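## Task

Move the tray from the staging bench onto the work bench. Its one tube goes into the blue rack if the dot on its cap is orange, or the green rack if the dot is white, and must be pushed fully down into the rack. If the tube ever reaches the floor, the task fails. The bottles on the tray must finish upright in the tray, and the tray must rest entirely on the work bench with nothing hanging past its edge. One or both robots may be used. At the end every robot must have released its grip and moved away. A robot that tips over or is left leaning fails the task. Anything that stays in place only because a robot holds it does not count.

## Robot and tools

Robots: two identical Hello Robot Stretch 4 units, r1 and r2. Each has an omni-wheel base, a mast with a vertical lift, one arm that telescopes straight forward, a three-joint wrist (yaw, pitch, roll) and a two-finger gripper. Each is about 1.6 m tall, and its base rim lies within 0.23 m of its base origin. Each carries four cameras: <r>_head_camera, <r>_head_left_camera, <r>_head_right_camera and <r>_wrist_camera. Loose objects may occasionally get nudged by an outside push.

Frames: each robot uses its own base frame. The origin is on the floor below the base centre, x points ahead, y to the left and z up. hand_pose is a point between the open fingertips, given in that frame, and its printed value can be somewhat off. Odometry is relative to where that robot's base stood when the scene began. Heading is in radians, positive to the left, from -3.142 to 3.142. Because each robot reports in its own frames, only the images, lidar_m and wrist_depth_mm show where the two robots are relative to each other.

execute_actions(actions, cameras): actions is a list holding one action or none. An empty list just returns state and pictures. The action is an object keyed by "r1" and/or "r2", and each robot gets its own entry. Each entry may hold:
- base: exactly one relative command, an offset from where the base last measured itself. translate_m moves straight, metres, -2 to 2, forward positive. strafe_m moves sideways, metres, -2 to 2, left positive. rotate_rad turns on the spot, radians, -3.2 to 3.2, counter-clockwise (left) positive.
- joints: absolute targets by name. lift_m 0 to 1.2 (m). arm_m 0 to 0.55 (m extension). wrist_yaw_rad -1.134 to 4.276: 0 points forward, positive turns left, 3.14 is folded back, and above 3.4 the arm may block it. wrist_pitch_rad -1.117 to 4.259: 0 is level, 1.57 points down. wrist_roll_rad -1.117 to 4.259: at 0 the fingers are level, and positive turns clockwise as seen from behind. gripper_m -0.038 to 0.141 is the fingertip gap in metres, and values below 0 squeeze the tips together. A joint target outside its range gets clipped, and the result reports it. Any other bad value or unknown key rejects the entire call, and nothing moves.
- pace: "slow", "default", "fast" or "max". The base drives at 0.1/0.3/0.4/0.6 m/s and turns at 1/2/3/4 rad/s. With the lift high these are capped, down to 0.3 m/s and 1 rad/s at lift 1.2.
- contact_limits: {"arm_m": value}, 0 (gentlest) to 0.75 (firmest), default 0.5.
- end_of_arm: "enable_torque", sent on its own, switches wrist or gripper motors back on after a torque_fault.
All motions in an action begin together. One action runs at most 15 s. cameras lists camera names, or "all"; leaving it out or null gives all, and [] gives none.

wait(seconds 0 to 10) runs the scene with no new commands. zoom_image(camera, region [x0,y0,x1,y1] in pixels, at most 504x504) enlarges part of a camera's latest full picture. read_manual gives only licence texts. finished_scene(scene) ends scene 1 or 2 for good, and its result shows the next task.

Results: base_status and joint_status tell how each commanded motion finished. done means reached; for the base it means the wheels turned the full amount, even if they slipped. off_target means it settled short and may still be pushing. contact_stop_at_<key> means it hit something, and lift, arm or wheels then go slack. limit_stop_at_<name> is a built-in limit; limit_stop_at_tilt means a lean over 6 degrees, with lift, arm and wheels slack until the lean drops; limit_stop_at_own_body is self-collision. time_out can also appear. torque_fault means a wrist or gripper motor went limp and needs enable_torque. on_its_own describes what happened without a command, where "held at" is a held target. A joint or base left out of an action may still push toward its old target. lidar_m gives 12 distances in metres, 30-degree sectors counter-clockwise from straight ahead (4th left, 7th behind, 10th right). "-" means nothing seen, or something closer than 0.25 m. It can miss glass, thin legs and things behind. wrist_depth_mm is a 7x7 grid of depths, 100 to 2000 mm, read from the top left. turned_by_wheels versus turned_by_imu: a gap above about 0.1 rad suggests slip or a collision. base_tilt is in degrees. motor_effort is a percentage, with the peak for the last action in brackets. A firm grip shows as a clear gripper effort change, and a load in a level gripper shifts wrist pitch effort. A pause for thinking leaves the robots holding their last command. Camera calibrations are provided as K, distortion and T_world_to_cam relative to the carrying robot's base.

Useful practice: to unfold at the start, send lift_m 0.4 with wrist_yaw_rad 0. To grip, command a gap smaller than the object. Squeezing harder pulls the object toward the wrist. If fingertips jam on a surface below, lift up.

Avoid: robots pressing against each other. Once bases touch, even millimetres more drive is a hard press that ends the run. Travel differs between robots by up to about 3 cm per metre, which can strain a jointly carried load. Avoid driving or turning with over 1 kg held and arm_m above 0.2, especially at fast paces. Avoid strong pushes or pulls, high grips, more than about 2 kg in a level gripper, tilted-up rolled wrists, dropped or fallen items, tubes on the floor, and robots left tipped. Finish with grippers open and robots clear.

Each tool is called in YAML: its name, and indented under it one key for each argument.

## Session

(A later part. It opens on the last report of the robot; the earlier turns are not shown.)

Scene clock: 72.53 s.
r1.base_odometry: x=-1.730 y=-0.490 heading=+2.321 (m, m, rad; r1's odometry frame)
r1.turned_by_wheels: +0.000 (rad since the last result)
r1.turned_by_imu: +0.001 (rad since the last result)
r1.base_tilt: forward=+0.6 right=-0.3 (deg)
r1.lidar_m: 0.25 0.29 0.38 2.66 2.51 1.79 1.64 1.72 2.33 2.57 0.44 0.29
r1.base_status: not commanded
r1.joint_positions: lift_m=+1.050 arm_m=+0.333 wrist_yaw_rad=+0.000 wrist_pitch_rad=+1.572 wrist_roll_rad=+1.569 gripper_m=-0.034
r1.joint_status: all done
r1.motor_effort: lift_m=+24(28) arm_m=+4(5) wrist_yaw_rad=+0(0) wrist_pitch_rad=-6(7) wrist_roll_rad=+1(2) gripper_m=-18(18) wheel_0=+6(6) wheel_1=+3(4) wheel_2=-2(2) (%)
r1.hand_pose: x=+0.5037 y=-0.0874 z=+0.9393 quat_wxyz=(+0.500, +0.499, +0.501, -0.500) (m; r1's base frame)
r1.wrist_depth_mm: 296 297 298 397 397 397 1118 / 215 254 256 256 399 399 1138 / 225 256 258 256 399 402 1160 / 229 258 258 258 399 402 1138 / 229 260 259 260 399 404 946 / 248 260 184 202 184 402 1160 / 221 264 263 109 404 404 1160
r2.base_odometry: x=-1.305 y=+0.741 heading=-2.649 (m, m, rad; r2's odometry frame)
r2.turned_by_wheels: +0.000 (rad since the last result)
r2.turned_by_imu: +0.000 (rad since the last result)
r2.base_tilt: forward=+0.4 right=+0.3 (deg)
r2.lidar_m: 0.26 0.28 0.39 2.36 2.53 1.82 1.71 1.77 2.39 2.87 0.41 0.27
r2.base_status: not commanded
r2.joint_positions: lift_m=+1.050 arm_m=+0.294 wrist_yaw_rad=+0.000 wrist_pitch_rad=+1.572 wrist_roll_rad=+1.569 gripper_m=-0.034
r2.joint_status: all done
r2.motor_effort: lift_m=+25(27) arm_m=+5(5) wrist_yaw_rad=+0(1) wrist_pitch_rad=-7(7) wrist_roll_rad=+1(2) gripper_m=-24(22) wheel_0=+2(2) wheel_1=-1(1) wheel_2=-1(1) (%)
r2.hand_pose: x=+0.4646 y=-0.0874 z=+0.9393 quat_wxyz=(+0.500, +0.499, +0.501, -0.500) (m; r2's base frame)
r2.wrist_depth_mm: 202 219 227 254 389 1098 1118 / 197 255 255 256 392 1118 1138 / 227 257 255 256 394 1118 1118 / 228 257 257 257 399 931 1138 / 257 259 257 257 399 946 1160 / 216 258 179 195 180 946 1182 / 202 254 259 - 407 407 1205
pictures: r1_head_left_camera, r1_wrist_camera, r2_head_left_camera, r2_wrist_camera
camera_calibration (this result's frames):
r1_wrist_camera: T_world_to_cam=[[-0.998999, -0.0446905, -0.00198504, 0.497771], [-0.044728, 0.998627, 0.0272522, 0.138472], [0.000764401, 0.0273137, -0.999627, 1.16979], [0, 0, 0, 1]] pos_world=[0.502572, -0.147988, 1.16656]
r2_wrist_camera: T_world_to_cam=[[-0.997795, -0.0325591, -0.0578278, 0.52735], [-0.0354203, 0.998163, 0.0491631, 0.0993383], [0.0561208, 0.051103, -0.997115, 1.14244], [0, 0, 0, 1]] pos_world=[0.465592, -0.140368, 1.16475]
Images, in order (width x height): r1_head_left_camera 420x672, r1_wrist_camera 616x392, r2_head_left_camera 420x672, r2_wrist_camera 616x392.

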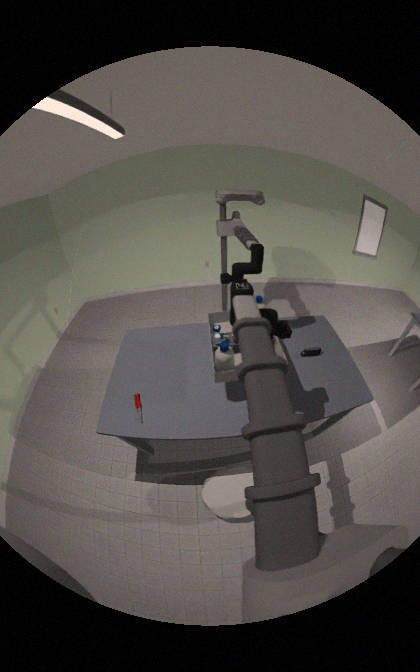

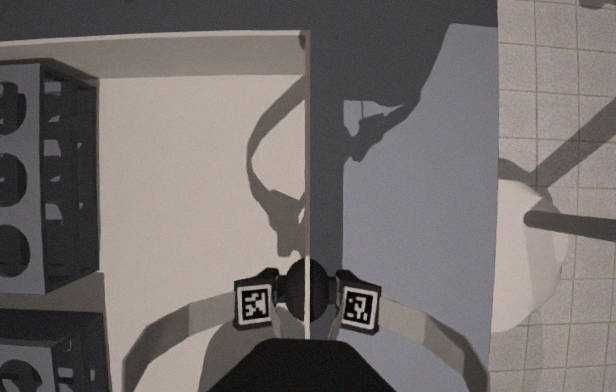

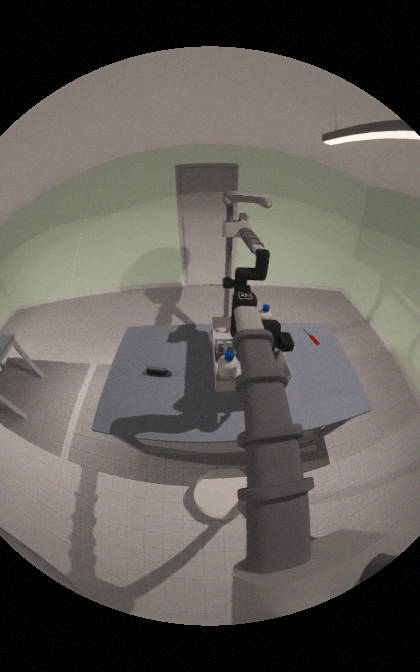

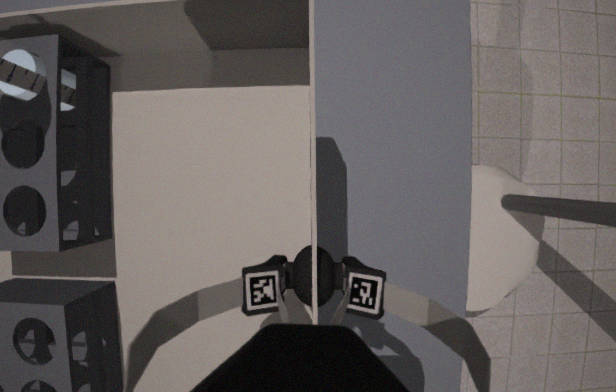

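execute_actions:
  actions:
    - {"r1":{"base":{"strafe_m":-0.9}},"r2":{"base":{"strafe_m":0.9}}}
  cameras: ["r1_head_left_camera","r1_wrist_camera","r2_wrist_camera"]

execute_actions:
  actions:
    - {"r1":{"base":{"strafe_m":-0.9}},"r2":{"base":{"strafe_m":0.9}}}
  cameras: ["r1_head_left_camera","r2_head_left_camera","r1_wrist_camera","r2_wrist_camera"]

Scene clock: 91.30 s.
r1.base_odometry: x=-1.072 y=+0.124 heading=+2.321 (m, m, rad; r1's odometry frame)
r1.turned_by_wheels: +0.000 (rad since the last result)
r1.turned_by_imu: -0.001 (rad since the last result)
r1.base_tilt: forward=+0.6 right=-0.3 (deg)
r1.lidar_m: 0.32 0.33 0.45 1.11 2.47 1.72 1.64 1.70 2.30 1.70 1.67 0.52
r1.base_status: done
r1.joint_positions: lift_m=+1.050 arm_m=+0.333 wrist_yaw_rad=+0.003 wrist_pitch_rad=+1.565 wrist_roll_rad=+1.569 gripper_m=-0.034
r1.joint_status: not commanded
r1.motor_effort: lift_m=+23(24) arm_m=+3(5) wrist_yaw_rad=-8(8) wrist_pitch_rad=+14(14) wrist_roll_rad=+2(1) gripper_m=-18(20) wheel_0=+4(14) wheel_1=-3(11) wheel_2=+0(2) (%)
r1.hand_pose: x=+0.5062 y=-0.0874 z=+0.9394 quat_wxyz=(+0.502, +0.500, +0.500, -0.498) (m; r1's base frame)
r1.wrist_depth_mm: 668 668 683 1138 1138 1118 1138 / 224 254 255 1138 1138 1118 1138 / 230 256 256 1138 1160 1118 1118 / 232 258 258 1138 1160 931 1160 / 235 260 259 260 1138 960 931 / 262 262 182 202 185 946 1118 / 235 264 265 109 564 1138 1160
r2.base_odometry: x=-0.880 y=-0.052 heading=-2.649 (m, m, rad; r2's odometry frame)
r2.turned_by_wheels: +0.000 (rad since the last result)
r2.turned_by_imu: +0.001 (rad since the last result)
r2.base_tilt: forward=+0.4 right=+0.3 (deg)
r2.lidar_m: 0.43 3.11 1.51 1.48 2.55 1.83 1.73 1.81 2.43 1.11 0.37 0.35
r2.base_status: done
r2.joint_positions: lift_m=+1.050 arm_m=+0.294 wrist_yaw_rad=+0.002 wrist_pitch_rad=+1.565 wrist_roll_rad=+1.569 gripper_m=-0.034
r2.joint_status: not commanded
r2.motor_effort: lift_m=+25(25) arm_m=+3(5) wrist_yaw_rad=-6(7) wrist_pitch_rad=+12(12) wrist_roll_rad=+1(1) gripper_m=-22(22) wheel_0=-1(9) wheel_1=-1(8) wheel_2=+1(0) (%)
r2.hand_pose: x=+0.4671 y=-0.0874 z=+0.9393 quat_wxyz=(+0.502, +0.500, +0.500, -0.498) (m; r2's base frame)
r2.wrist_depth_mm: 206 221 227 255 389 387 1118 / 200 257 255 256 389 394 1138 / 229 258 256 257 1118 1138 1138 / 229 257 257 257 1138 946 1138 / 258 258 257 211 1138 931 1118 / 229 256 181 185 178 946 1160 / 230 256 258 - 1160 1182 1160
pictures: r1_head_left_camera, r1_wrist_camera, r2_wrist_camera
camera_calibration (this result's frames):
r1_wrist_camera: T_world_to_cam=[[-0.998834, -0.0474402, -0.00898658, 0.506511], [-0.0476667, 0.9985, 0.0269379, 0.140348], [0.00769516, 0.0273348, -0.999597, 1.16633], [0, 0, 0, 1]] pos_world=[0.503635, -0.14799, 1.16663]
r2_wrist_camera: T_world_to_cam=[[-0.997283, -0.0354284, -0.0645896, 0.53566], [-0.0386241, 0.998056, 0.0489187, 0.101136], [0.0627309, 0.0512805, -0.996712, 1.1389], [0, 0, 0, 1]] pos_world=[0.466667, -0.140365, 1.1648]
Images, in order (width x height): r1_head_left_camera 420x672, r1_wrist_camera 616x392, r2_wrist_camera 616x392.

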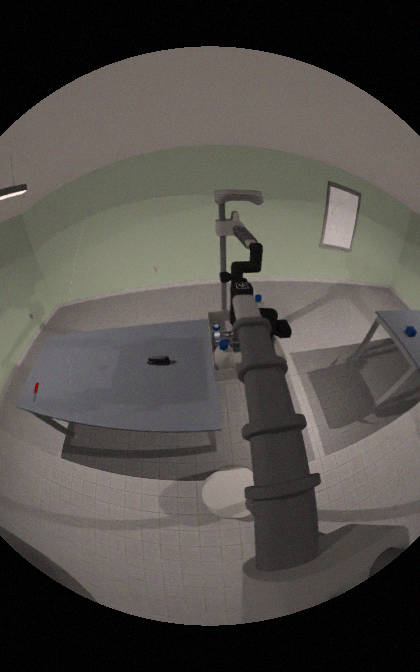

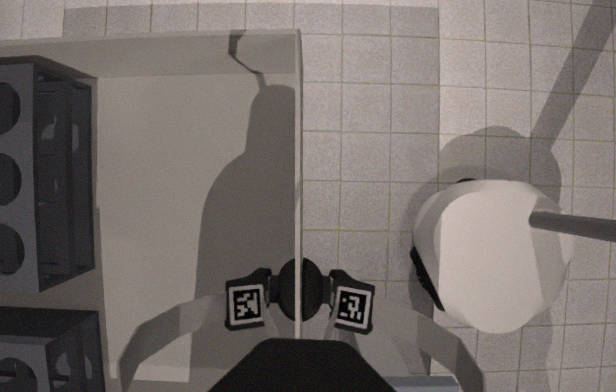

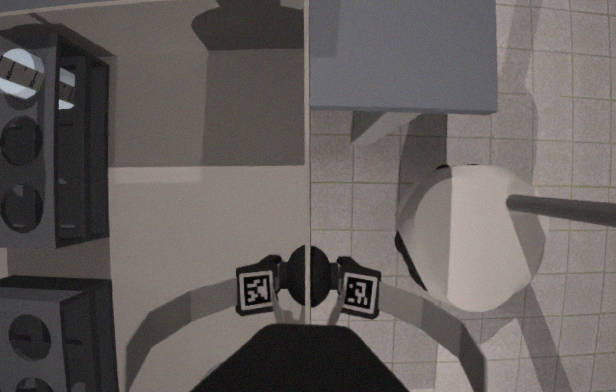

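Scene clock: 95.63 s.
r1.base_odometry: x=-0.414 y=+0.738 heading=+2.321 (m, m, rad; r1's odometry frame)
r1.turned_by_wheels: +0.000 (rad since the last result)
r1.turned_by_imu: -0.001 (rad since the last result)
r1.base_tilt: forward=+0.5 right=-0.2 (deg)
r1.lidar_m: 0.50 1.43 1.00 1.26 2.34 1.70 1.59 1.65 2.19 1.77 0.81 0.53
r1.base_status: done
r1.joint_positions: lift_m=+1.050 arm_m=+0.334 wrist_yaw_rad=+0.005 wrist_pitch_rad=+1.557 wrist_roll_rad=+1.569 gripper_m=-0.034
r1.joint_status: not commanded
r1.on_its_own: wrist_yaw_rad is at rest, and its effort (-16) is outside its rest range (-13 to +13); wrist_pitch_rad is at rest, and its effort (+37) is outside its rest range (-23 to +23)
r1.motor_effort: lift_m=+23(23) arm_m=+1(4) wrist_yaw_rad=-16(16) wrist_pitch_rad=+37(38) wrist_roll_rad=+2(3) gripper_m=-19(19) wheel_0=+3(12) wheel_1=-3(13) wheel_2=+3(4) (%)
r1.hand_pose: x=+0.5092 y=-0.0874 z=+0.9394 quat_wxyz=(+0.505, +0.502, +0.498, -0.495) (m; r1's base frame)
r1.wrist_depth_mm: 196 676 205 1138 1118 1138 1118 / 236 253 252 1138 1118 1138 1138 / 252 254 254 1138 1118 1138 1118 / 254 258 257 1138 1138 931 1118 / 256 260 259 1118 1160 931 931 / 260 263 183 202 185 931 1118 / 250 264 263 109 1182 1138 1118
r2.base_odometry: x=-0.454 y=-0.846 heading=-2.649 (m, m, rad; r2's odometry frame)
r2.turned_by_wheels: +0.000 (rad since the last result)
r2.turned_by_imu: +0.001 (rad since the last result)
r2.base_tilt: forward=+0.4 right=+0.3 (deg)
r2.lidar_m: 0.44 0.81 0.57 0.80 2.53 1.86 1.75 1.84 2.47 1.15 1.17 0.50
r2.base_status: done
r2.joint_positions: lift_m=+1.050 arm_m=+0.295 wrist_yaw_rad=+0.005 wrist_pitch_rad=+1.557 wrist_roll_rad=+1.569 gripper_m=-0.034
r2.joint_status: not commanded
r2.on_its_own: wrist_yaw_rad is at rest, and its effort (-15) is outside its rest range (-13 to +13); wrist_pitch_rad is at rest, and its effort (+34) is outside its rest range (-23 to +23)
r2.motor_effort: lift_m=+24(24) arm_m=+2(4) wrist_yaw_rad=-15(15) wrist_pitch_rad=+34(35) wrist_roll_rad=+1(1) gripper_m=-23(23) wheel_0=-1(13) wheel_1=-1(8) wheel_2=+5(7) (%)
r2.hand_pose: x=+0.4700 y=-0.0874 z=+0.9393 quat_wxyz=(+0.505, +0.502, +0.498, -0.495) (m; r2's base frame)
r2.wrist_depth_mm: 211 224 229 1138 1118 1118 1078 / 220 258 256 1138 1118 1118 1098 / 229 257 255 1138 1138 1118 1118 / 229 258 258 1138 1138 931 1118 / 260 259 259 224 1118 946 1138 / 229 259 183 185 178 946 1138 / 216 258 258 - 1182 1160 1160
pictures: r1_head_left_camera, r1_wrist_camera, r2_head_left_camera, r2_wrist_camera
camera_calibration (this result's frames):
r1_wrist_camera: T_world_to_cam=[[-0.998596, -0.0501349, -0.0170749, 0.5167], [-0.0505777, 0.998367, 0.026573, 0.142283], [0.0157148, 0.0273993, -0.999501, 1.16218], [0, 0, 0, 1]] pos_world=[0.504907, -0.147989, 1.16664]
r2_wrist_camera: T_world_to_cam=[[-0.996636, -0.0382728, -0.0724726, 0.545404], [-0.0418592, 0.997939, 0.0486308, 0.103009], [0.070462, 0.0515009, -0.996184, 1.13463], [0, 0, 0, 1]] pos_world=[0.467933, -0.140357, 1.16482]
Images, in order (width x height): r1_head_left_camera 420x672, r1_wrist_camera 616x392, r2_head_left_camera 420x672, r2_wrist_camera 616x392.

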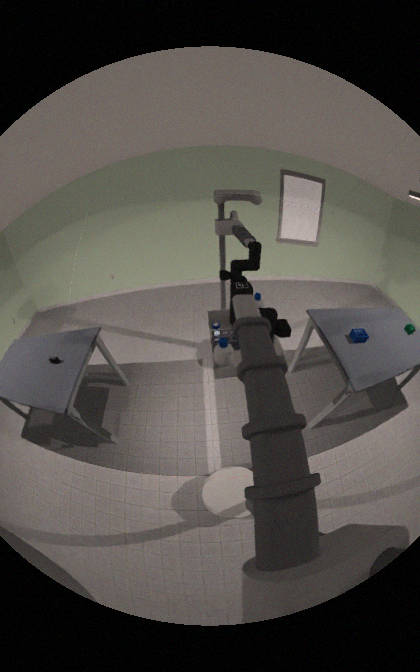

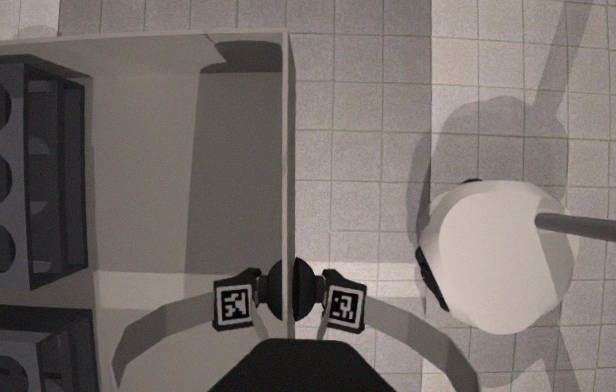

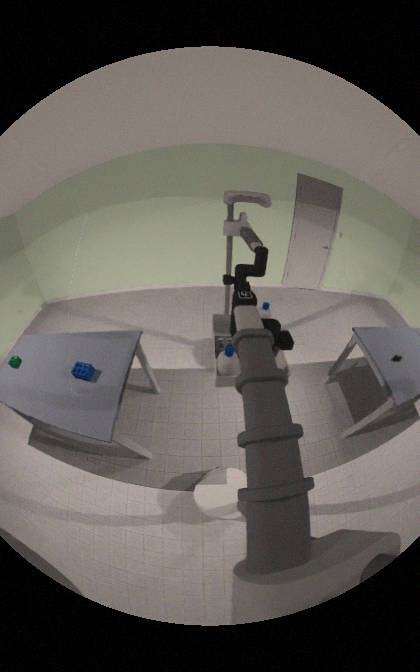

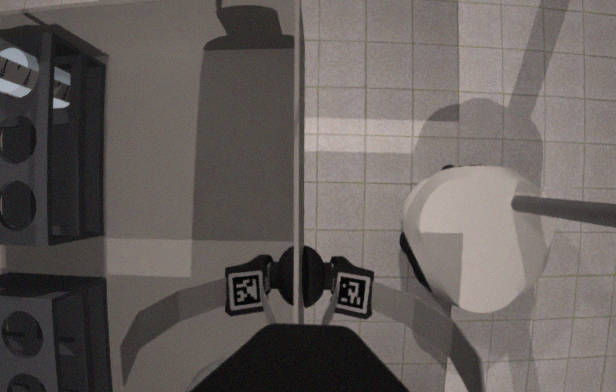

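execute_actions:
  actions:
    - {"r1":{"base":{"strafe_m":-0.68}},"r2":{"base":{"strafe_m":0.7},"joints":{"arm_m":0.335}}}
  cameras: ["r1_head_left_camera","r2_head_left_camera","r1_wrist_camera","r2_wrist_camera"]

Scene clock: 105.83 s.
r1.base_odometry: x=+0.083 y=+1.201 heading=+2.321 (m, m, rad; r1's odometry frame)
r1.turned_by_wheels: +0.000 (rad since the last result)
r1.turned_by_imu: -0.001 (rad since the last result)
r1.base_tilt: forward=+0.6 right=-0.3 (deg)
r1.lidar_m: 0.38 3.21 1.71 1.66 2.33 1.66 1.54 1.62 2.20 3.56 0.61 0.42
r1.base_status: done
r1.joint_positions: lift_m=+1.050 arm_m=+0.334 wrist_yaw_rad=+0.002 wrist_pitch_rad=+1.566 wrist_roll_rad=+1.570 gripper_m=-0.034
r1.joint_status: not commanded
r1.motor_effort: lift_m=+23(23) arm_m=+1(1) wrist_yaw_rad=-6(14) wrist_pitch_rad=+12(37) wrist_roll_rad=+1(2) gripper_m=-19(20) wheel_0=+3(15) wheel_1=-4(13) wheel_2=+1(2) (%)
r1.hand_pose: x=+0.5062 y=-0.0874 z=+0.9394 quat_wxyz=(+0.502, +0.500, +0.500, -0.498) (m; r1's base frame)
r1.wrist_depth_mm: 209 200 198 397 397 1118 1118 / 224 252 252 254 399 1118 1138 / 226 256 256 256 402 1138 1118 / 229 257 258 397 402 946 1118 / 232 260 260 260 402 931 931 / 250 263 183 204 184 946 1160 / 236 264 265 109 1160 1182 1160
r2.base_odometry: x=-0.123 y=-1.462 heading=-2.649 (m, m, rad; r2's odometry frame)
r2.turned_by_wheels: +0.000 (rad since the last result)
r2.turned_by_imu: +0.001 (rad since the last result)
r2.base_tilt: forward=+0.4 right=+0.3 (deg)
r2.lidar_m: 0.25 0.25 0.30 0.76 2.60 1.85 1.77 1.84 2.48 1.84 1.90 0.25
r2.base_status: done
r2.joint_positions: lift_m=+1.050 arm_m=+0.334 wrist_yaw_rad=+0.001 wrist_pitch_rad=+1.566 wrist_roll_rad=+1.570 gripper_m=-0.034
r2.joint_status: all done
r2.motor_effort: lift_m=+24(24) arm_m=+3(6) wrist_yaw_rad=-3(15) wrist_pitch_rad=+9(34) wrist_roll_rad=-1(1) gripper_m=-22(23) wheel_0=+0(11) wheel_1=-2(7) wheel_2=+0(5) (%)
r2.hand_pose: x=+0.5067 y=-0.0874 z=+0.9393 quat_wxyz=(+0.502, +0.501, +0.499, -0.498) (m; r2's base frame)
r2.wrist_depth_mm: 200 226 233 240 1118 1118 1118 / 200 259 258 258 1138 1160 1138 / 229 258 258 257 1160 1098 1138 / 230 258 258 258 399 397 842 / 259 259 258 258 397 397 676 / 229 254 181 186 180 399 1160 / 214 253 257 - 402 404 1160
pictures: r1_head_left_camera, r1_wrist_camera, r2_head_left_camera, r2_wrist_camera
camera_calibration (this result's frames):
r1_wrist_camera: T_world_to_cam=[[-0.998895, -0.0463189, -0.00796953, 0.505696], [-0.0465183, 0.998553, 0.026985, 0.13973], [0.00670808, 0.0273259, -0.999604, 1.16686], [0, 0, 0, 1]] pos_world=[0.50381, -0.14799, 1.16665]
r2_wrist_camera: T_world_to_cam=[[-0.99741, -0.0334902, -0.06365, 0.574508], [-0.0366385, 0.998129, 0.0489569, 0.101632], [0.0618913, 0.0511621, -0.996771, 1.13689], [0, 0, 0, 1]] pos_world=[0.506381, -0.140367, 1.16481]
Images, in order (width x height): r1_head_left_camera 420x672, r1_wrist_camera 616x392, r2_head_left_camera 420x672, r2_wrist_camera 616x392.

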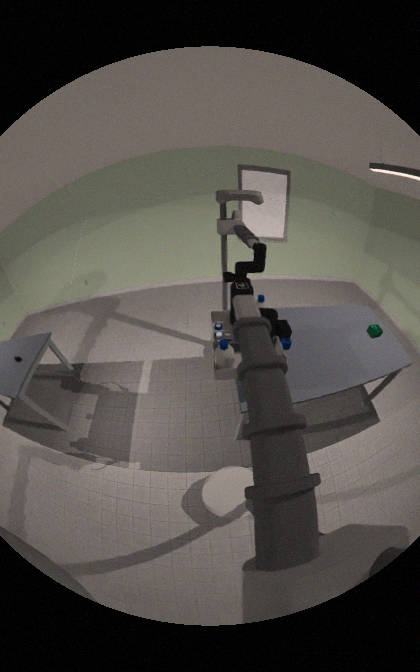

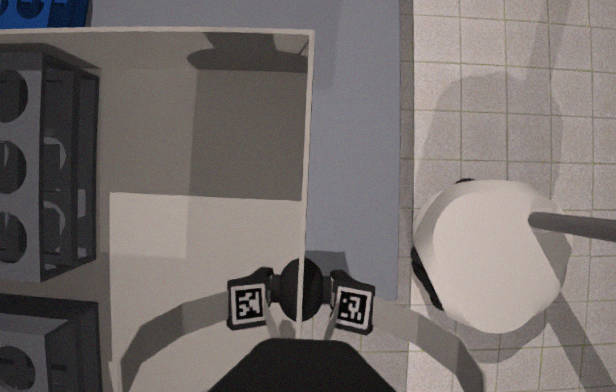

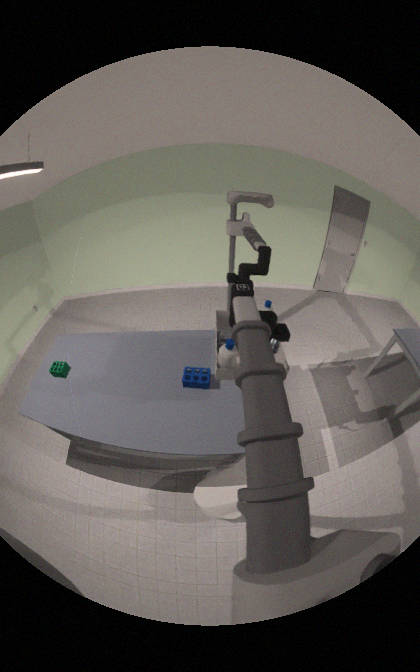

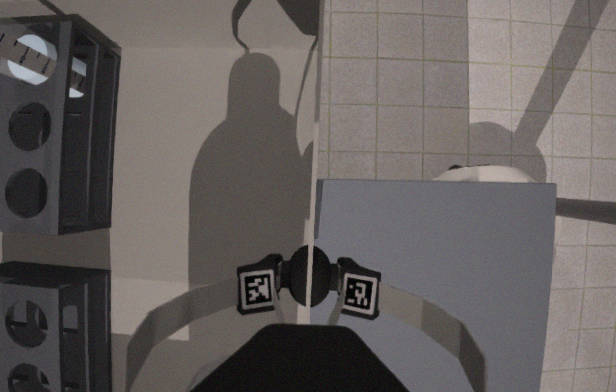

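execute_actions:
  actions:
    - {"r1":{"base":{"translate_m":0.09},"pace":"slow"},"r2":{"base":{"translate_m":-0.08},"pace":"slow"}}
  cameras: []

execute_actions:
  actions:
    - {"r1":{"base":{"strafe_m":-0.74}},"r2":{"base":{"strafe_m":0.75},"joints":{"arm_m":0.345}}}
  cameras: ["r1_head_left_camera","r2_head_left_camera","r1_wrist_camera","r2_wrist_camera"]

Scene clock: 114.63 s.
r1.base_odometry: x=+0.022 y=+1.267 heading=+2.322 (m, m, rad; r1's odometry frame)
r1.turned_by_wheels: +0.001 (rad since the last result)
r1.turned_by_imu: +0.003 (rad since the last result)
r1.base_tilt: forward=+0.5 right=-0.3 (deg)
r1.lidar_m: 0.30 3.13 1.71 1.64 2.43 1.76 1.66 1.70 2.32 1.53 0.46 0.33
r1.base_status: done
r1.joint_positions: lift_m=+1.050 arm_m=+0.334 wrist_yaw_rad=+0.000 wrist_pitch_rad=+1.571 wrist_roll_rad=+1.570 gripper_m=-0.034
r1.joint_status: not commanded
r1.motor_effort: lift_m=+23(23) arm_m=+1(1) wrist_yaw_rad=+0(5) wrist_pitch_rad=-4(11) wrist_roll_rad=+1(1) gripper_m=-19(16) wheel_0=+7(3) wheel_1=+6(7) wheel_2=-5(9) (%)
r1.hand_pose: x=+0.5046 y=-0.0874 z=+0.9394 quat_wxyz=(+0.500, +0.500, +0.500, -0.500) (m; r1's base frame)
r1.wrist_depth_mm: 206 208 206 394 399 1138 1160 / 223 251 252 253 394 1118 1160 / 224 253 254 256 399 1160 1118 / 228 257 257 257 399 960 1160 / 229 260 260 259 402 946 960 / 247 262 184 206 185 976 1160 / 236 264 264 109 1138 1160 1160
r2.base_odometry: x=-0.053 y=-1.425 heading=-2.649 (m, m, rad; r2's odometry frame)
r2.turned_by_wheels: +0.000 (rad since the last result)
r2.turned_by_imu: -0.002 (rad since the last result)
r2.base_tilt: forward=+0.4 right=+0.3 (deg)
r2.lidar_m: 0.28 0.30 0.40 1.12 2.50 1.75 1.69 1.78 2.37 1.87 1.90 0.30
r2.base_status: done
r2.joint_positions: lift_m=+1.050 arm_m=+0.334 wrist_yaw_rad=+0.000 wrist_pitch_rad=+1.570 wrist_roll_rad=+1.570 gripper_m=-0.034
r2.joint_status: not commanded
r2.motor_effort: lift_m=+24(25) arm_m=+4(4) wrist_yaw_rad=+2(6) wrist_pitch_rad=-4(9) wrist_roll_rad=-2(2) gripper_m=-23(22) wheel_0=-3(3) wheel_1=-3(5) wheel_2=+3(8) (%)
r2.hand_pose: x=+0.5053 y=-0.0874 z=+0.9393 quat_wxyz=(+0.500, +0.500, +0.500, -0.500) (m; r2's base frame)
r2.wrist_depth_mm: 199 226 232 239 1138 1138 1098 / 200 259 258 258 1160 1118 1118 / 229 259 258 258 1160 1138 1118 / 229 257 258 258 397 917 1118 / 258 258 258 257 399 399 1138 / 229 257 181 195 179 946 1160 / 229 252 258 - 399 798 1160
pictures: none
No camera images: the call's "cameras" was empty. Leave "cameras" out to get every camera's image.

Scene clock: 118.47 s.
r1.base_odometry: x=+0.563 y=+1.772 heading=+2.322 (m, m, rad; r1's odometry frame)
r1.turned_by_wheels: +0.000 (rad since the last result)
r1.turned_by_imu: -0.001 (rad since the last result)
r1.base_tilt: forward=+0.6 right=-0.1 (deg)
r1.lidar_m: 0.33 0.34 0.47 2.37 2.46 1.69 1.61 1.67 2.22 2.84 0.53 0.35
r1.base_status: done
r1.joint_positions: lift_m=+1.050 arm_m=+0.334 wrist_yaw_rad=+0.002 wrist_pitch_rad=+1.565 wrist_roll_rad=+1.570 gripper_m=-0.034
r1.joint_status: not commanded
r1.motor_effort: lift_m=+23(23) arm_m=+1(2) wrist_yaw_rad=-5(6) wrist_pitch_rad=+15(16) wrist_roll_rad=+0(0) gripper_m=-20(18) wheel_0=+3(12) wheel_1=-2(16) wheel_2=+0(3) (%)
r1.hand_pose: x=+0.5065 y=-0.0874 z=+0.9394 quat_wxyz=(+0.502, +0.501, +0.499, -0.498) (m; r1's base frame)
r1.wrist_depth_mm: 195 205 200 399 399 1138 1138 / 223 251 252 252 399 1138 1138 / 226 254 255 255 402 1138 1118 / 253 257 257 399 402 931 1138 / 231 262 259 260 404 946 946 / 254 263 183 200 185 946 1160 / 237 267 266 109 402 1160 1138
r2.base_odometry: x=+0.302 y=-2.086 heading=-2.649 (m, m, rad; r2's odometry frame)
r2.turned_by_wheels: +0.000 (rad since the last result)
r2.turned_by_imu: +0.001 (rad since the last result)
r2.base_tilt: forward=+0.4 right=+0.3 (deg)
r2.lidar_m: 0.27 0.28 0.39 2.63 2.50 1.74 1.71 1.77 2.40 2.60 0.38 0.30
r2.base_status: done
r2.joint_positions: lift_m=+1.050 arm_m=+0.344 wrist_yaw_rad=+0.001 wrist_pitch_rad=+1.565 wrist_roll_rad=+1.571 gripper_m=-0.034
r2.joint_status: all done
r2.motor_effort: lift_m=+24(24) arm_m=+3(7) wrist_yaw_rad=-4(4) wrist_pitch_rad=+13(13) wrist_roll_rad=-2(2) gripper_m=-23(22) wheel_0=+1(13) wheel_1=-2(10) wheel_2=+1(5) (%)
r2.hand_pose: x=+0.5171 y=-0.0874 z=+0.9394 quat_wxyz=(+0.502, +0.501, +0.499, -0.498) (m; r2's base frame)
r2.wrist_depth_mm: 202 229 236 241 389 389 1138 / 201 260 262 259 389 387 1138 / 230 260 260 259 392 394 1098 / 229 259 259 259 399 397 1042 / 259 260 259 209 399 397 946 / 229 256 181 185 177 402 1182 / 216 257 257 - 407 402 1138
pictures: r1_head_left_camera, r1_wrist_camera, r2_head_left_camera, r2_wrist_camera
camera_calibration (this result's frames):
r1_wrist_camera: T_world_to_cam=[[-0.998907, -0.0458378, -0.00912392, 0.507146], [-0.0460686, 0.998575, 0.0269352, 0.139565], [0.00787627, 0.0273261, -0.999596, 1.16626], [0, 0, 0, 1]] pos_world=[0.503835, -0.147989, 1.16665]
r2_wrist_camera: T_world_to_cam=[[-0.997339, -0.0328021, -0.0651057, 0.586307], [-0.0360216, 0.998154, 0.0489071, 0.101741], [0.0633812, 0.0511222, -0.996679, 1.13543], [0, 0, 0, 1]] pos_world=[0.516447, -0.140367, 1.16486]
Images, in order (width x height): r1_head_left_camera 420x672, r1_wrist_camera 616x392, r2_head_left_camera 420x672, r2_wrist_camera 616x392.

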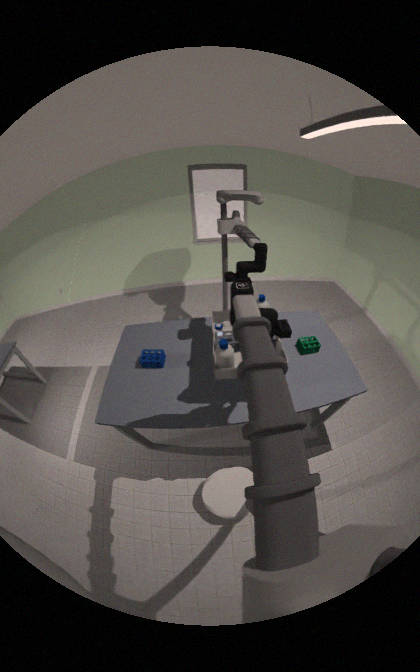

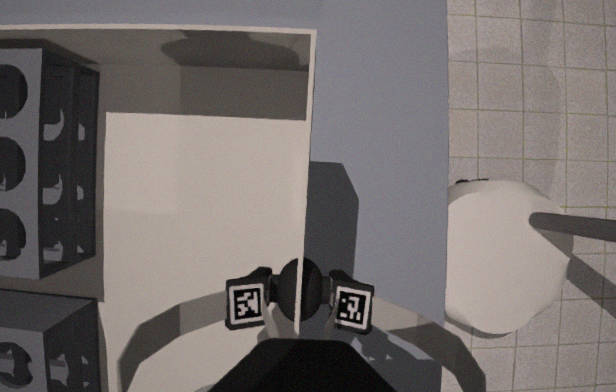

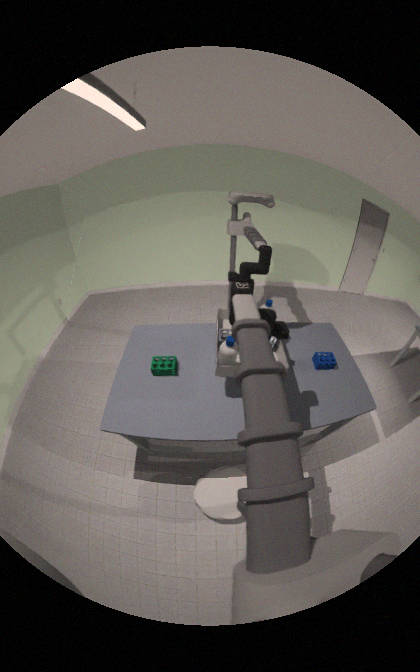

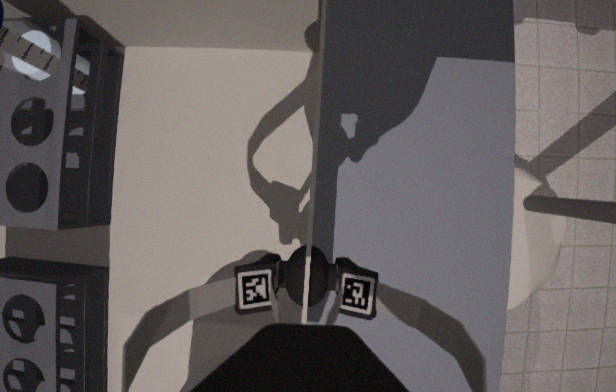

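execute_actions:
  actions:
    - {"r1":{"joints":{"lift_m":0.917},"pace":"slow"},"r2":{"joints":{"lift_m":0.917},"pace":"slow"}}
  cameras: []

execute_actions:
  actions:
    - {"r1":{"joints":{"gripper_m":0.05}},"r2":{"joints":{"gripper_m":0.06}}}
  cameras: []

execute_actions:
  actions:
    - {"r1":{"joints":{"lift_m":1.1}},"r2":{"joints":{"lift_m":1.08}}}
  cameras: []

execute_actions:
  actions:
    - {"r1":{"base":{"translate_m":-0.5},"joints":{"arm_m":0}},"r2":{"base":{"strafe_m":-0.12},"joints":{"arm_m":0.51}}}
  cameras: ["r1_head_camera","r2_wrist_camera"]

Scene clock: 130.87 s.
r1.base_odometry: x=+0.563 y=+1.772 heading=+2.322 (m, m, rad; r1's odometry frame)
r1.turned_by_wheels: +0.000 (rad since the last result)
r1.turned_by_imu: +0.002 (rad since the last result)
r1.base_tilt: forward=+0.6 right=-0.2 (deg)
r1.lidar_m: 0.33 0.35 0.47 2.36 2.46 1.72 1.61 1.68 2.24 2.84 0.54 0.37
r1.base_status: not commanded
r1.joint_positions: lift_m=+0.917 arm_m=+0.334 wrist_yaw_rad=+0.002 wrist_pitch_rad=+1.565 wrist_roll_rad=+1.570 gripper_m=-0.034
r1.joint_status: all done
r1.motor_effort: lift_m=+19(23) arm_m=+2(1) wrist_yaw_rad=-4(5) wrist_pitch_rad=+14(15) wrist_roll_rad=+0(0) gripper_m=-19(18) wheel_0=+3(3) wheel_1=-2(2) wheel_2=+0(0) (%)
r1.hand_pose: x=+0.5065 y=-0.0874 z=+0.8067 quat_wxyz=(+0.502, +0.501, +0.499, -0.498) (m; r1's base frame)
r1.wrist_depth_mm: 195 204 200 267 268 267 1008 / 224 252 253 253 268 268 1008 / 227 255 256 256 270 268 1008 / 252 258 258 271 271 270 809 / 231 262 262 259 271 271 798 / 256 263 184 201 185 272 820 / 237 265 264 109 272 271 1042
r2.base_odometry: x=+0.302 y=-2.086 heading=-2.649 (m, m, rad; r2's odometry frame)
r2.turned_by_wheels: +0.000 (rad since the last result)
r2.turned_by_imu: -0.001 (rad since the last result)
r2.base_tilt: forward=+0.3 right=+0.3 (deg)
r2.lidar_m: 0.27 0.28 0.39 2.63 2.49 1.76 1.71 1.78 2.40 2.58 0.40 0.27
r2.base_status: not commanded
r2.joint_positions: lift_m=+0.917 arm_m=+0.344 wrist_yaw_rad=+0.001 wrist_pitch_rad=+1.565 wrist_roll_rad=+1.571 gripper_m=-0.034
r2.joint_status: all done
r2.motor_effort: lift_m=+20(23) arm_m=+3(4) wrist_yaw_rad=-3(3) wrist_pitch_rad=+13(13) wrist_roll_rad=-2(2) gripper_m=-22(23) wheel_0=+1(1) wheel_1=-2(2) wheel_2=+1(1) (%)
r2.hand_pose: x=+0.5171 y=-0.0874 z=+0.8067 quat_wxyz=(+0.502, +0.501, +0.499, -0.498) (m; r2's base frame)
r2.wrist_depth_mm: 200 229 237 241 260 257 258 / 200 259 258 258 260 259 259 / 229 258 258 258 264 263 260 / 231 260 257 258 264 264 263 / 258 259 258 209 266 265 265 / 230 257 181 186 178 267 266 / 215 257 258 - 270 268 268
pictures: none
No camera images: the call's "cameras" was empty. Leave "cameras" out to get every camera's image.

Scene clock: 132.50 s.
r1.base_odometry: x=+0.563 y=+1.772 heading=+2.322 (m, m, rad; r1's odometry frame)
r1.turned_by_wheels: +0.000 (rad since the last result)
r1.turned_by_imu: +0.001 (rad since the last result)
r1.base_tilt: forward=+0.5 right=-0.2 (deg)
r1.lidar_m: 0.34 0.33 0.46 2.39 2.46 1.72 1.61 1.68 2.20 2.85 0.54 0.37
r1.base_status: not commanded
r1.joint_positions: lift_m=+0.917 arm_m=+0.334 wrist_yaw_rad=+0.000 wrist_pitch_rad=+1.569 wrist_roll_rad=+1.570 gripper_m=+0.050
r1.joint_status: all done
r1.motor_effort: lift_m=+20(19) arm_m=+1(1) wrist_yaw_rad=+0(6) wrist_pitch_rad=+1(15) wrist_roll_rad=+1(1) gripper_m=-3(19) wheel_0=+3(3) wheel_1=-2(2) wheel_2=+0(0) (%)
r1.hand_pose: x=+0.5051 y=-0.0874 z=+0.8067 quat_wxyz=(+0.501, +0.500, +0.500, -0.499) (m; r1's base frame)
r1.wrist_depth_mm: 213 241 239 268 268 270 1008 / 231 265 267 266 270 270 1008 / 238 267 266 270 271 271 1008 / 239 270 268 271 270 270 798 / 240 270 268 272 273 271 820 / 248 270 197 271 199 273 820 / 241 271 271 109 273 272 1025
r2.base_odometry: x=+0.302 y=-2.086 heading=-2.649 (m, m, rad; r2's odometry frame)
r2.turned_by_wheels: +0.000 (rad since the last result)
r2.turned_by_imu: +0.000 (rad since the last result)
r2.base_tilt: forward=+0.4 right=+0.3 (deg)
r2.lidar_m: 0.27 0.29 0.36 2.63 2.49 1.79 1.68 1.77 2.39 2.60 0.40 0.30
r2.base_status: not commanded
r2.joint_positions: lift_m=+0.917 arm_m=+0.344 wrist_yaw_rad=+0.001 wrist_pitch_rad=+1.569 wrist_roll_rad=+1.570 gripper_m=+0.060
r2.joint_status: all done
r2.motor_effort: lift_m=+20(20) arm_m=+3(3) wrist_yaw_rad=+0(3) wrist_pitch_rad=-1(14) wrist_roll_rad=-1(2) gripper_m=-3(20) wheel_0=+1(1) wheel_1=-2(2) wheel_2=+1(1) (%)
r2.hand_pose: x=+0.5157 y=-0.0874 z=+0.8067 quat_wxyz=(+0.501, +0.500, +0.500, -0.499) (m; r2's base frame)
r2.wrist_depth_mm: 202 231 238 244 262 259 259 / 202 259 260 259 263 262 260 / 233 263 263 263 264 263 263 / 236 265 265 265 265 264 263 / 267 267 266 265 267 267 266 / 238 267 268 267 196 270 268 / 213 265 268 - 270 271 270
pictures: none
No camera images: the call's "cameras" was empty. Leave "cameras" out to get every camera's image.

Scene clock: 134.33 s.
r1.base_odometry: x=+0.563 y=+1.772 heading=+2.322 (m, m, rad; r1's odometry frame)
r1.turned_by_wheels: +0.000 (rad since the last result)
r1.turned_by_imu: +0.001 (rad since the last result)
r1.base_tilt: forward=+0.5 right=-0.3 (deg)
r1.lidar_m: 0.31 0.35 0.46 2.38 2.45 1.72 1.61 1.70 2.23 2.84 0.55 0.36
r1.base_status: not commanded
r1.joint_positions: lift_m=+1.100 arm_m=+0.334 wrist_yaw_rad=+0.000 wrist_pitch_rad=+1.570 wrist_roll_rad=+1.570 gripper_m=+0.050
r1.joint_status: all done
r1.motor_effort: lift_m=+21(22) arm_m=+1(1) wrist_yaw_rad=+0(1) wrist_pitch_rad=+1(1) wrist_roll_rad=+1(0) gripper_m=-4(4) wheel_0=+3(3) wheel_1=-2(2) wheel_2=+0(0) (%)
r1.hand_pose: x=+0.5051 y=-0.0874 z=+0.9896 quat_wxyz=(+0.501, +0.500, +0.500, -0.499) (m; r1's base frame)
r1.wrist_depth_mm: 449 449 449 452 445 1205 1182 / 445 445 452 449 452 1182 1205 / 430 389 452 445 449 1205 1205 / 455 418 449 452 452 976 1182 / 449 418 452 449 452 991 991 / 452 392 198 452 199 976 1205 / 445 397 353 109 452 1229 1205
r2.base_odometry: x=+0.302 y=-2.086 heading=-2.649 (m, m, rad; r2's odometry frame)
r2.turned_by_wheels: +0.000 (rad since the last result)
r2.turned_by_imu: +0.000 (rad since the last result)
r2.base_tilt: forward=+0.4 right=+0.3 (deg)
r2.lidar_m: 0.26 0.28 0.40 2.64 2.52 1.80 1.70 1.77 2.42 2.59 0.42 0.29
r2.base_status: not commanded
r2.joint_positions: lift_m=+1.080 arm_m=+0.344 wrist_yaw_rad=+0.001 wrist_pitch_rad=+1.570 wrist_roll_rad=+1.570 gripper_m=+0.060
r2.joint_status: all done
r2.motor_effort: lift_m=+22(26) arm_m=+3(4) wrist_yaw_rad=-2(3) wrist_pitch_rad=+0(0) wrist_roll_rad=-2(2) gripper_m=-5(2) wheel_0=+1(1) wheel_1=-2(2) wheel_2=+1(1) (%)
r2.hand_pose: x=+0.5157 y=-0.0874 z=+0.9695 quat_wxyz=(+0.501, +0.500, +0.500, -0.499) (m; r2's base frame)
r2.wrist_depth_mm: 421 421 421 421 418 415 1160 / 397 349 418 427 418 424 1182 / 407 366 424 424 427 424 1138 / 430 399 424 427 430 427 1182 / 430 382 430 430 430 430 1160 / 433 375 297 424 196 433 1205 / 392 375 336 - 436 436 1182
pictures: none
No camera images: the call's "cameras" was empty. Leave "cameras" out to get every camera's image.

Scene clock: 137.50 s.
r1.base_odometry: x=+0.904 y=+1.406 heading=+2.321 (m, m, rad; r1's odometry frame)
r1.turned_by_wheels: +0.000 (rad since the last result)
r1.turned_by_imu: +0.000 (rad since the last result)
r1.base_tilt: forward=+0.6 right=-0.2 (deg)
r1.lidar_m: 0.83 0.85 2.50 2.90 1.72 1.21 1.11 1.14 1.57 2.88 2.96 0.90
r1.base_status: done
r1.joint_positions: lift_m=+1.100 arm_m=+0.001 wrist_yaw_rad=+0.000 wrist_pitch_rad=+1.570 wrist_roll_rad=+1.570 gripper_m=+0.050
r1.joint_status: all done
r1.motor_effort: lift_m=+21(21) arm_m=-5(5) wrist_yaw_rad=+0(1) wrist_pitch_rad=-1(1) wrist_roll_rad=+0(0) gripper_m=-5(1) wheel_0=-4(8) wheel_1=-3(9) wheel_2=+2(12) (%)
r1.hand_pose: x=+0.1719 y=-0.0874 z=+0.9896 quat_wxyz=(+0.500, +0.500, +0.500, -0.500) (m; r1's base frame)
r1.wrist_depth_mm: 1205 1205 1182 1205 1182 1182 1182 / 1182 1182 1182 1205 1205 1205 1182 / 1182 1182 1205 1182 1160 1182 1182 / 1205 1182 1182 1205 1008 1205 1205 / 1205 1229 1205 1008 991 1229 353 / 1205 1229 198 1229 199 1205 1229 / 1205 1205 1205 109 1205 1205 1182
r2.base_odometry: x=+0.245 y=-1.980 heading=-2.649 (m, m, rad; r2's odometry frame)
r2.turned_by_wheels: +0.000 (rad since the last result)
r2.turned_by_imu: -0.001 (rad since the last result)
r2.base_tilt: forward=+0.4 right=+0.3 (deg)
r2.lidar_m: 0.27 0.28 0.39 2.76 2.51 1.73 1.71 1.77 2.38 2.48 0.42 0.28
r2.base_status: done
r2.joint_positions: lift_m=+1.080 arm_m=+0.509 wrist_yaw_rad=+0.000 wrist_pitch_rad=+1.570 wrist_roll_rad=+1.570 gripper_m=+0.060
r2.joint_status: all done
r2.motor_effort: lift_m=+22(22) arm_m=+5(5) wrist_yaw_rad=-1(3) wrist_pitch_rad=-1(1) wrist_roll_rad=-1(2) gripper_m=-5(4) wheel_0=+0(7) wheel_1=+0(9) wheel_2=+0(0) (%)
r2.hand_pose: x=+0.6803 y=-0.0874 z=+0.9695 quat_wxyz=(+0.500, +0.500, +0.500, -0.500) (m; r2's base frame)
r2.wrist_depth_mm: 421 424 421 421 415 421 415 / 421 421 421 424 424 418 415 / 424 430 430 424 424 424 424 / 430 387 427 424 424 427 424 / 436 290 399 399 427 427 430 / 439 430 373 368 196 433 433 / 436 397 436 - 433 433 436
pictures: r1_head_camera, r2_wrist_camera
camera_calibration (this result's frames):
r2_wrist_camera: T_world_to_cam=[[-0.997677, -0.0323166, -0.0599662, 0.746296], [-0.035283, 0.998171, 0.0490869, 0.10547], [0.0582702, 0.0510886, -0.996993, 1.15894], [0, 0, 0, 1]] pos_world=[0.680752, -0.140368, 1.19503]
Images, in order (width x height): r1_head_camera 420x560, r2_wrist_camera 616x392.

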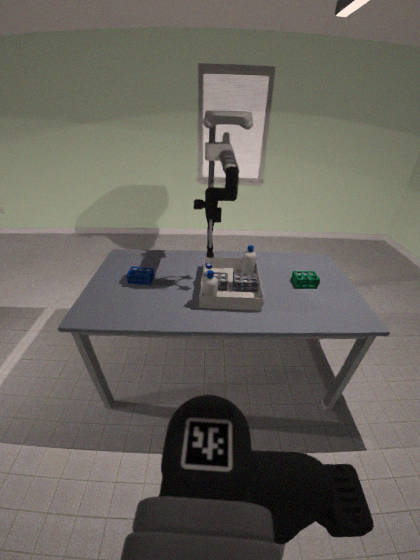

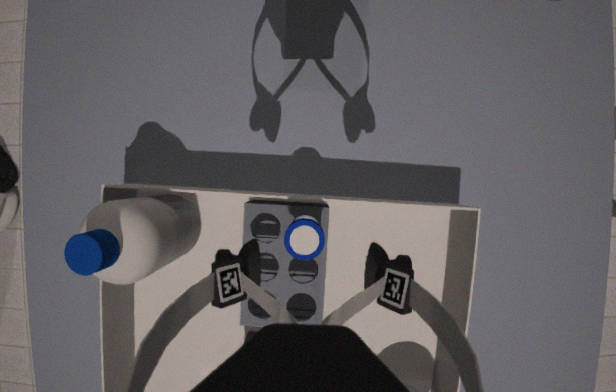

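execute_actions:
  actions:
    - {"r2":{"joints":{"arm_m":0.519,"lift_m":0.985}}}
  cameras: ["r2_wrist_camera","r1_wrist_camera"]

Scene clock: 148.70 s.
r1.base_odometry: x=+0.904 y=+1.406 heading=+2.321 (m, m, rad; r1's odometry frame)
r1.turned_by_wheels: +0.000 (rad since the last result)
r1.turned_by_imu: +0.002 (rad since the last result)
r1.base_tilt: forward=+0.5 right=-0.3 (deg)
r1.lidar_m: 0.82 0.83 2.47 2.91 1.69 1.17 1.10 1.17 1.54 2.87 2.95 0.89
r1.base_status: not commanded
r1.joint_positions: lift_m=+1.100 arm_m=+0.001 wrist_yaw_rad=+0.000 wrist_pitch_rad=+1.570 wrist_roll_rad=+1.570 gripper_m=+0.050
r1.joint_status: not commanded
r1.motor_effort: lift_m=+21(21) arm_m=-5(5) wrist_yaw_rad=+0(0) wrist_pitch_rad=+0(0) wrist_roll_rad=+0(0) gripper_m=-2(2) wheel_0=-4(4) wheel_1=-4(3) wheel_2=+2(1) (%)
r1.hand_pose: x=+0.1719 y=-0.0874 z=+0.9896 quat_wxyz=(+0.500, +0.500, +0.500, -0.500) (m; r1's base frame)
r1.wrist_depth_mm: 1182 1229 1182 1182 1182 1182 1160 / 1205 1205 1205 1205 1182 1182 1182 / 1205 1160 1205 1205 1205 1182 1205 / 1229 1205 1160 1229 991 1205 1182 / 1205 1205 1205 1025 991 1205 355 / 1229 1205 199 1205 199 1229 1182 / 1182 1229 1255 109 1205 1205 1205
r2.base_odometry: x=+0.245 y=-1.980 heading=-2.649 (m, m, rad; r2's odometry frame)
r2.turned_by_wheels: +0.000 (rad since the last result)
r2.turned_by_imu: -0.001 (rad since the last result)
r2.base_tilt: forward=+0.4 right=+0.3 (deg)
r2.lidar_m: 0.26 0.28 0.38 2.74 2.50 1.76 1.69 1.78 2.40 2.49 0.42 0.30
r2.base_status: not commanded
r2.joint_positions: lift_m=+0.985 arm_m=+0.518 wrist_yaw_rad=+0.000 wrist_pitch_rad=+1.570 wrist_roll_rad=+1.570 gripper_m=+0.060
r2.joint_status: all done
r2.motor_effort: lift_m=+17(23) arm_m=+5(6) wrist_yaw_rad=-1(0) wrist_pitch_rad=-2(1) wrist_roll_rad=-1(1) gripper_m=-3(3) wheel_0=+1(1) wheel_1=+0(0) wheel_2=+0(0) (%)
r2.hand_pose: x=+0.6893 y=-0.0874 z=+0.8749 quat_wxyz=(+0.500, +0.500, +0.500, -0.500) (m; r2's base frame)
r2.wrist_depth_mm: 329 329 329 327 329 327 327 / 330 329 329 329 330 327 327 / 334 334 332 332 329 329 330 / 334 332 334 332 332 330 330 / 193 238 332 272 330 332 332 / 196 336 277 213 196 322 338 / 300 338 340 - 338 289 338
pictures: r1_wrist_camera, r2_wrist_camera
camera_calibration (this result's frames):
r1_wrist_camera: T_world_to_cam=[[-0.999025, -0.0439879, -0.00388704, 0.168285], [-0.0440775, 0.998659, 0.0271674, 0.122233], [0.00268679, 0.0273122, -0.999623, 1.21998], [0, 0, 0, 1]] pos_world=[0.17023, -0.147987, 1.21686]
r2_wrist_camera: T_world_to_cam=[[-0.997677, -0.0323147, -0.0599643, 0.7496], [-0.035281, 0.998171, 0.0490869, 0.110431], [0.0582684, 0.0510885, -0.996993, 1.06407], [0, 0, 0, 1]] pos_world=[0.689754, -0.140368, 1.1004]
Images, in order (width x height): r1_wrist_camera 616x392, r2_wrist_camera 616x392.

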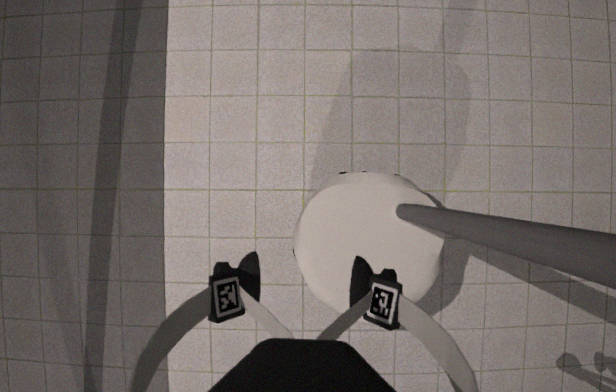

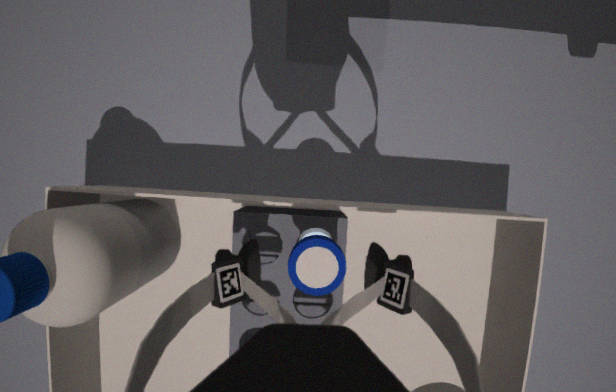

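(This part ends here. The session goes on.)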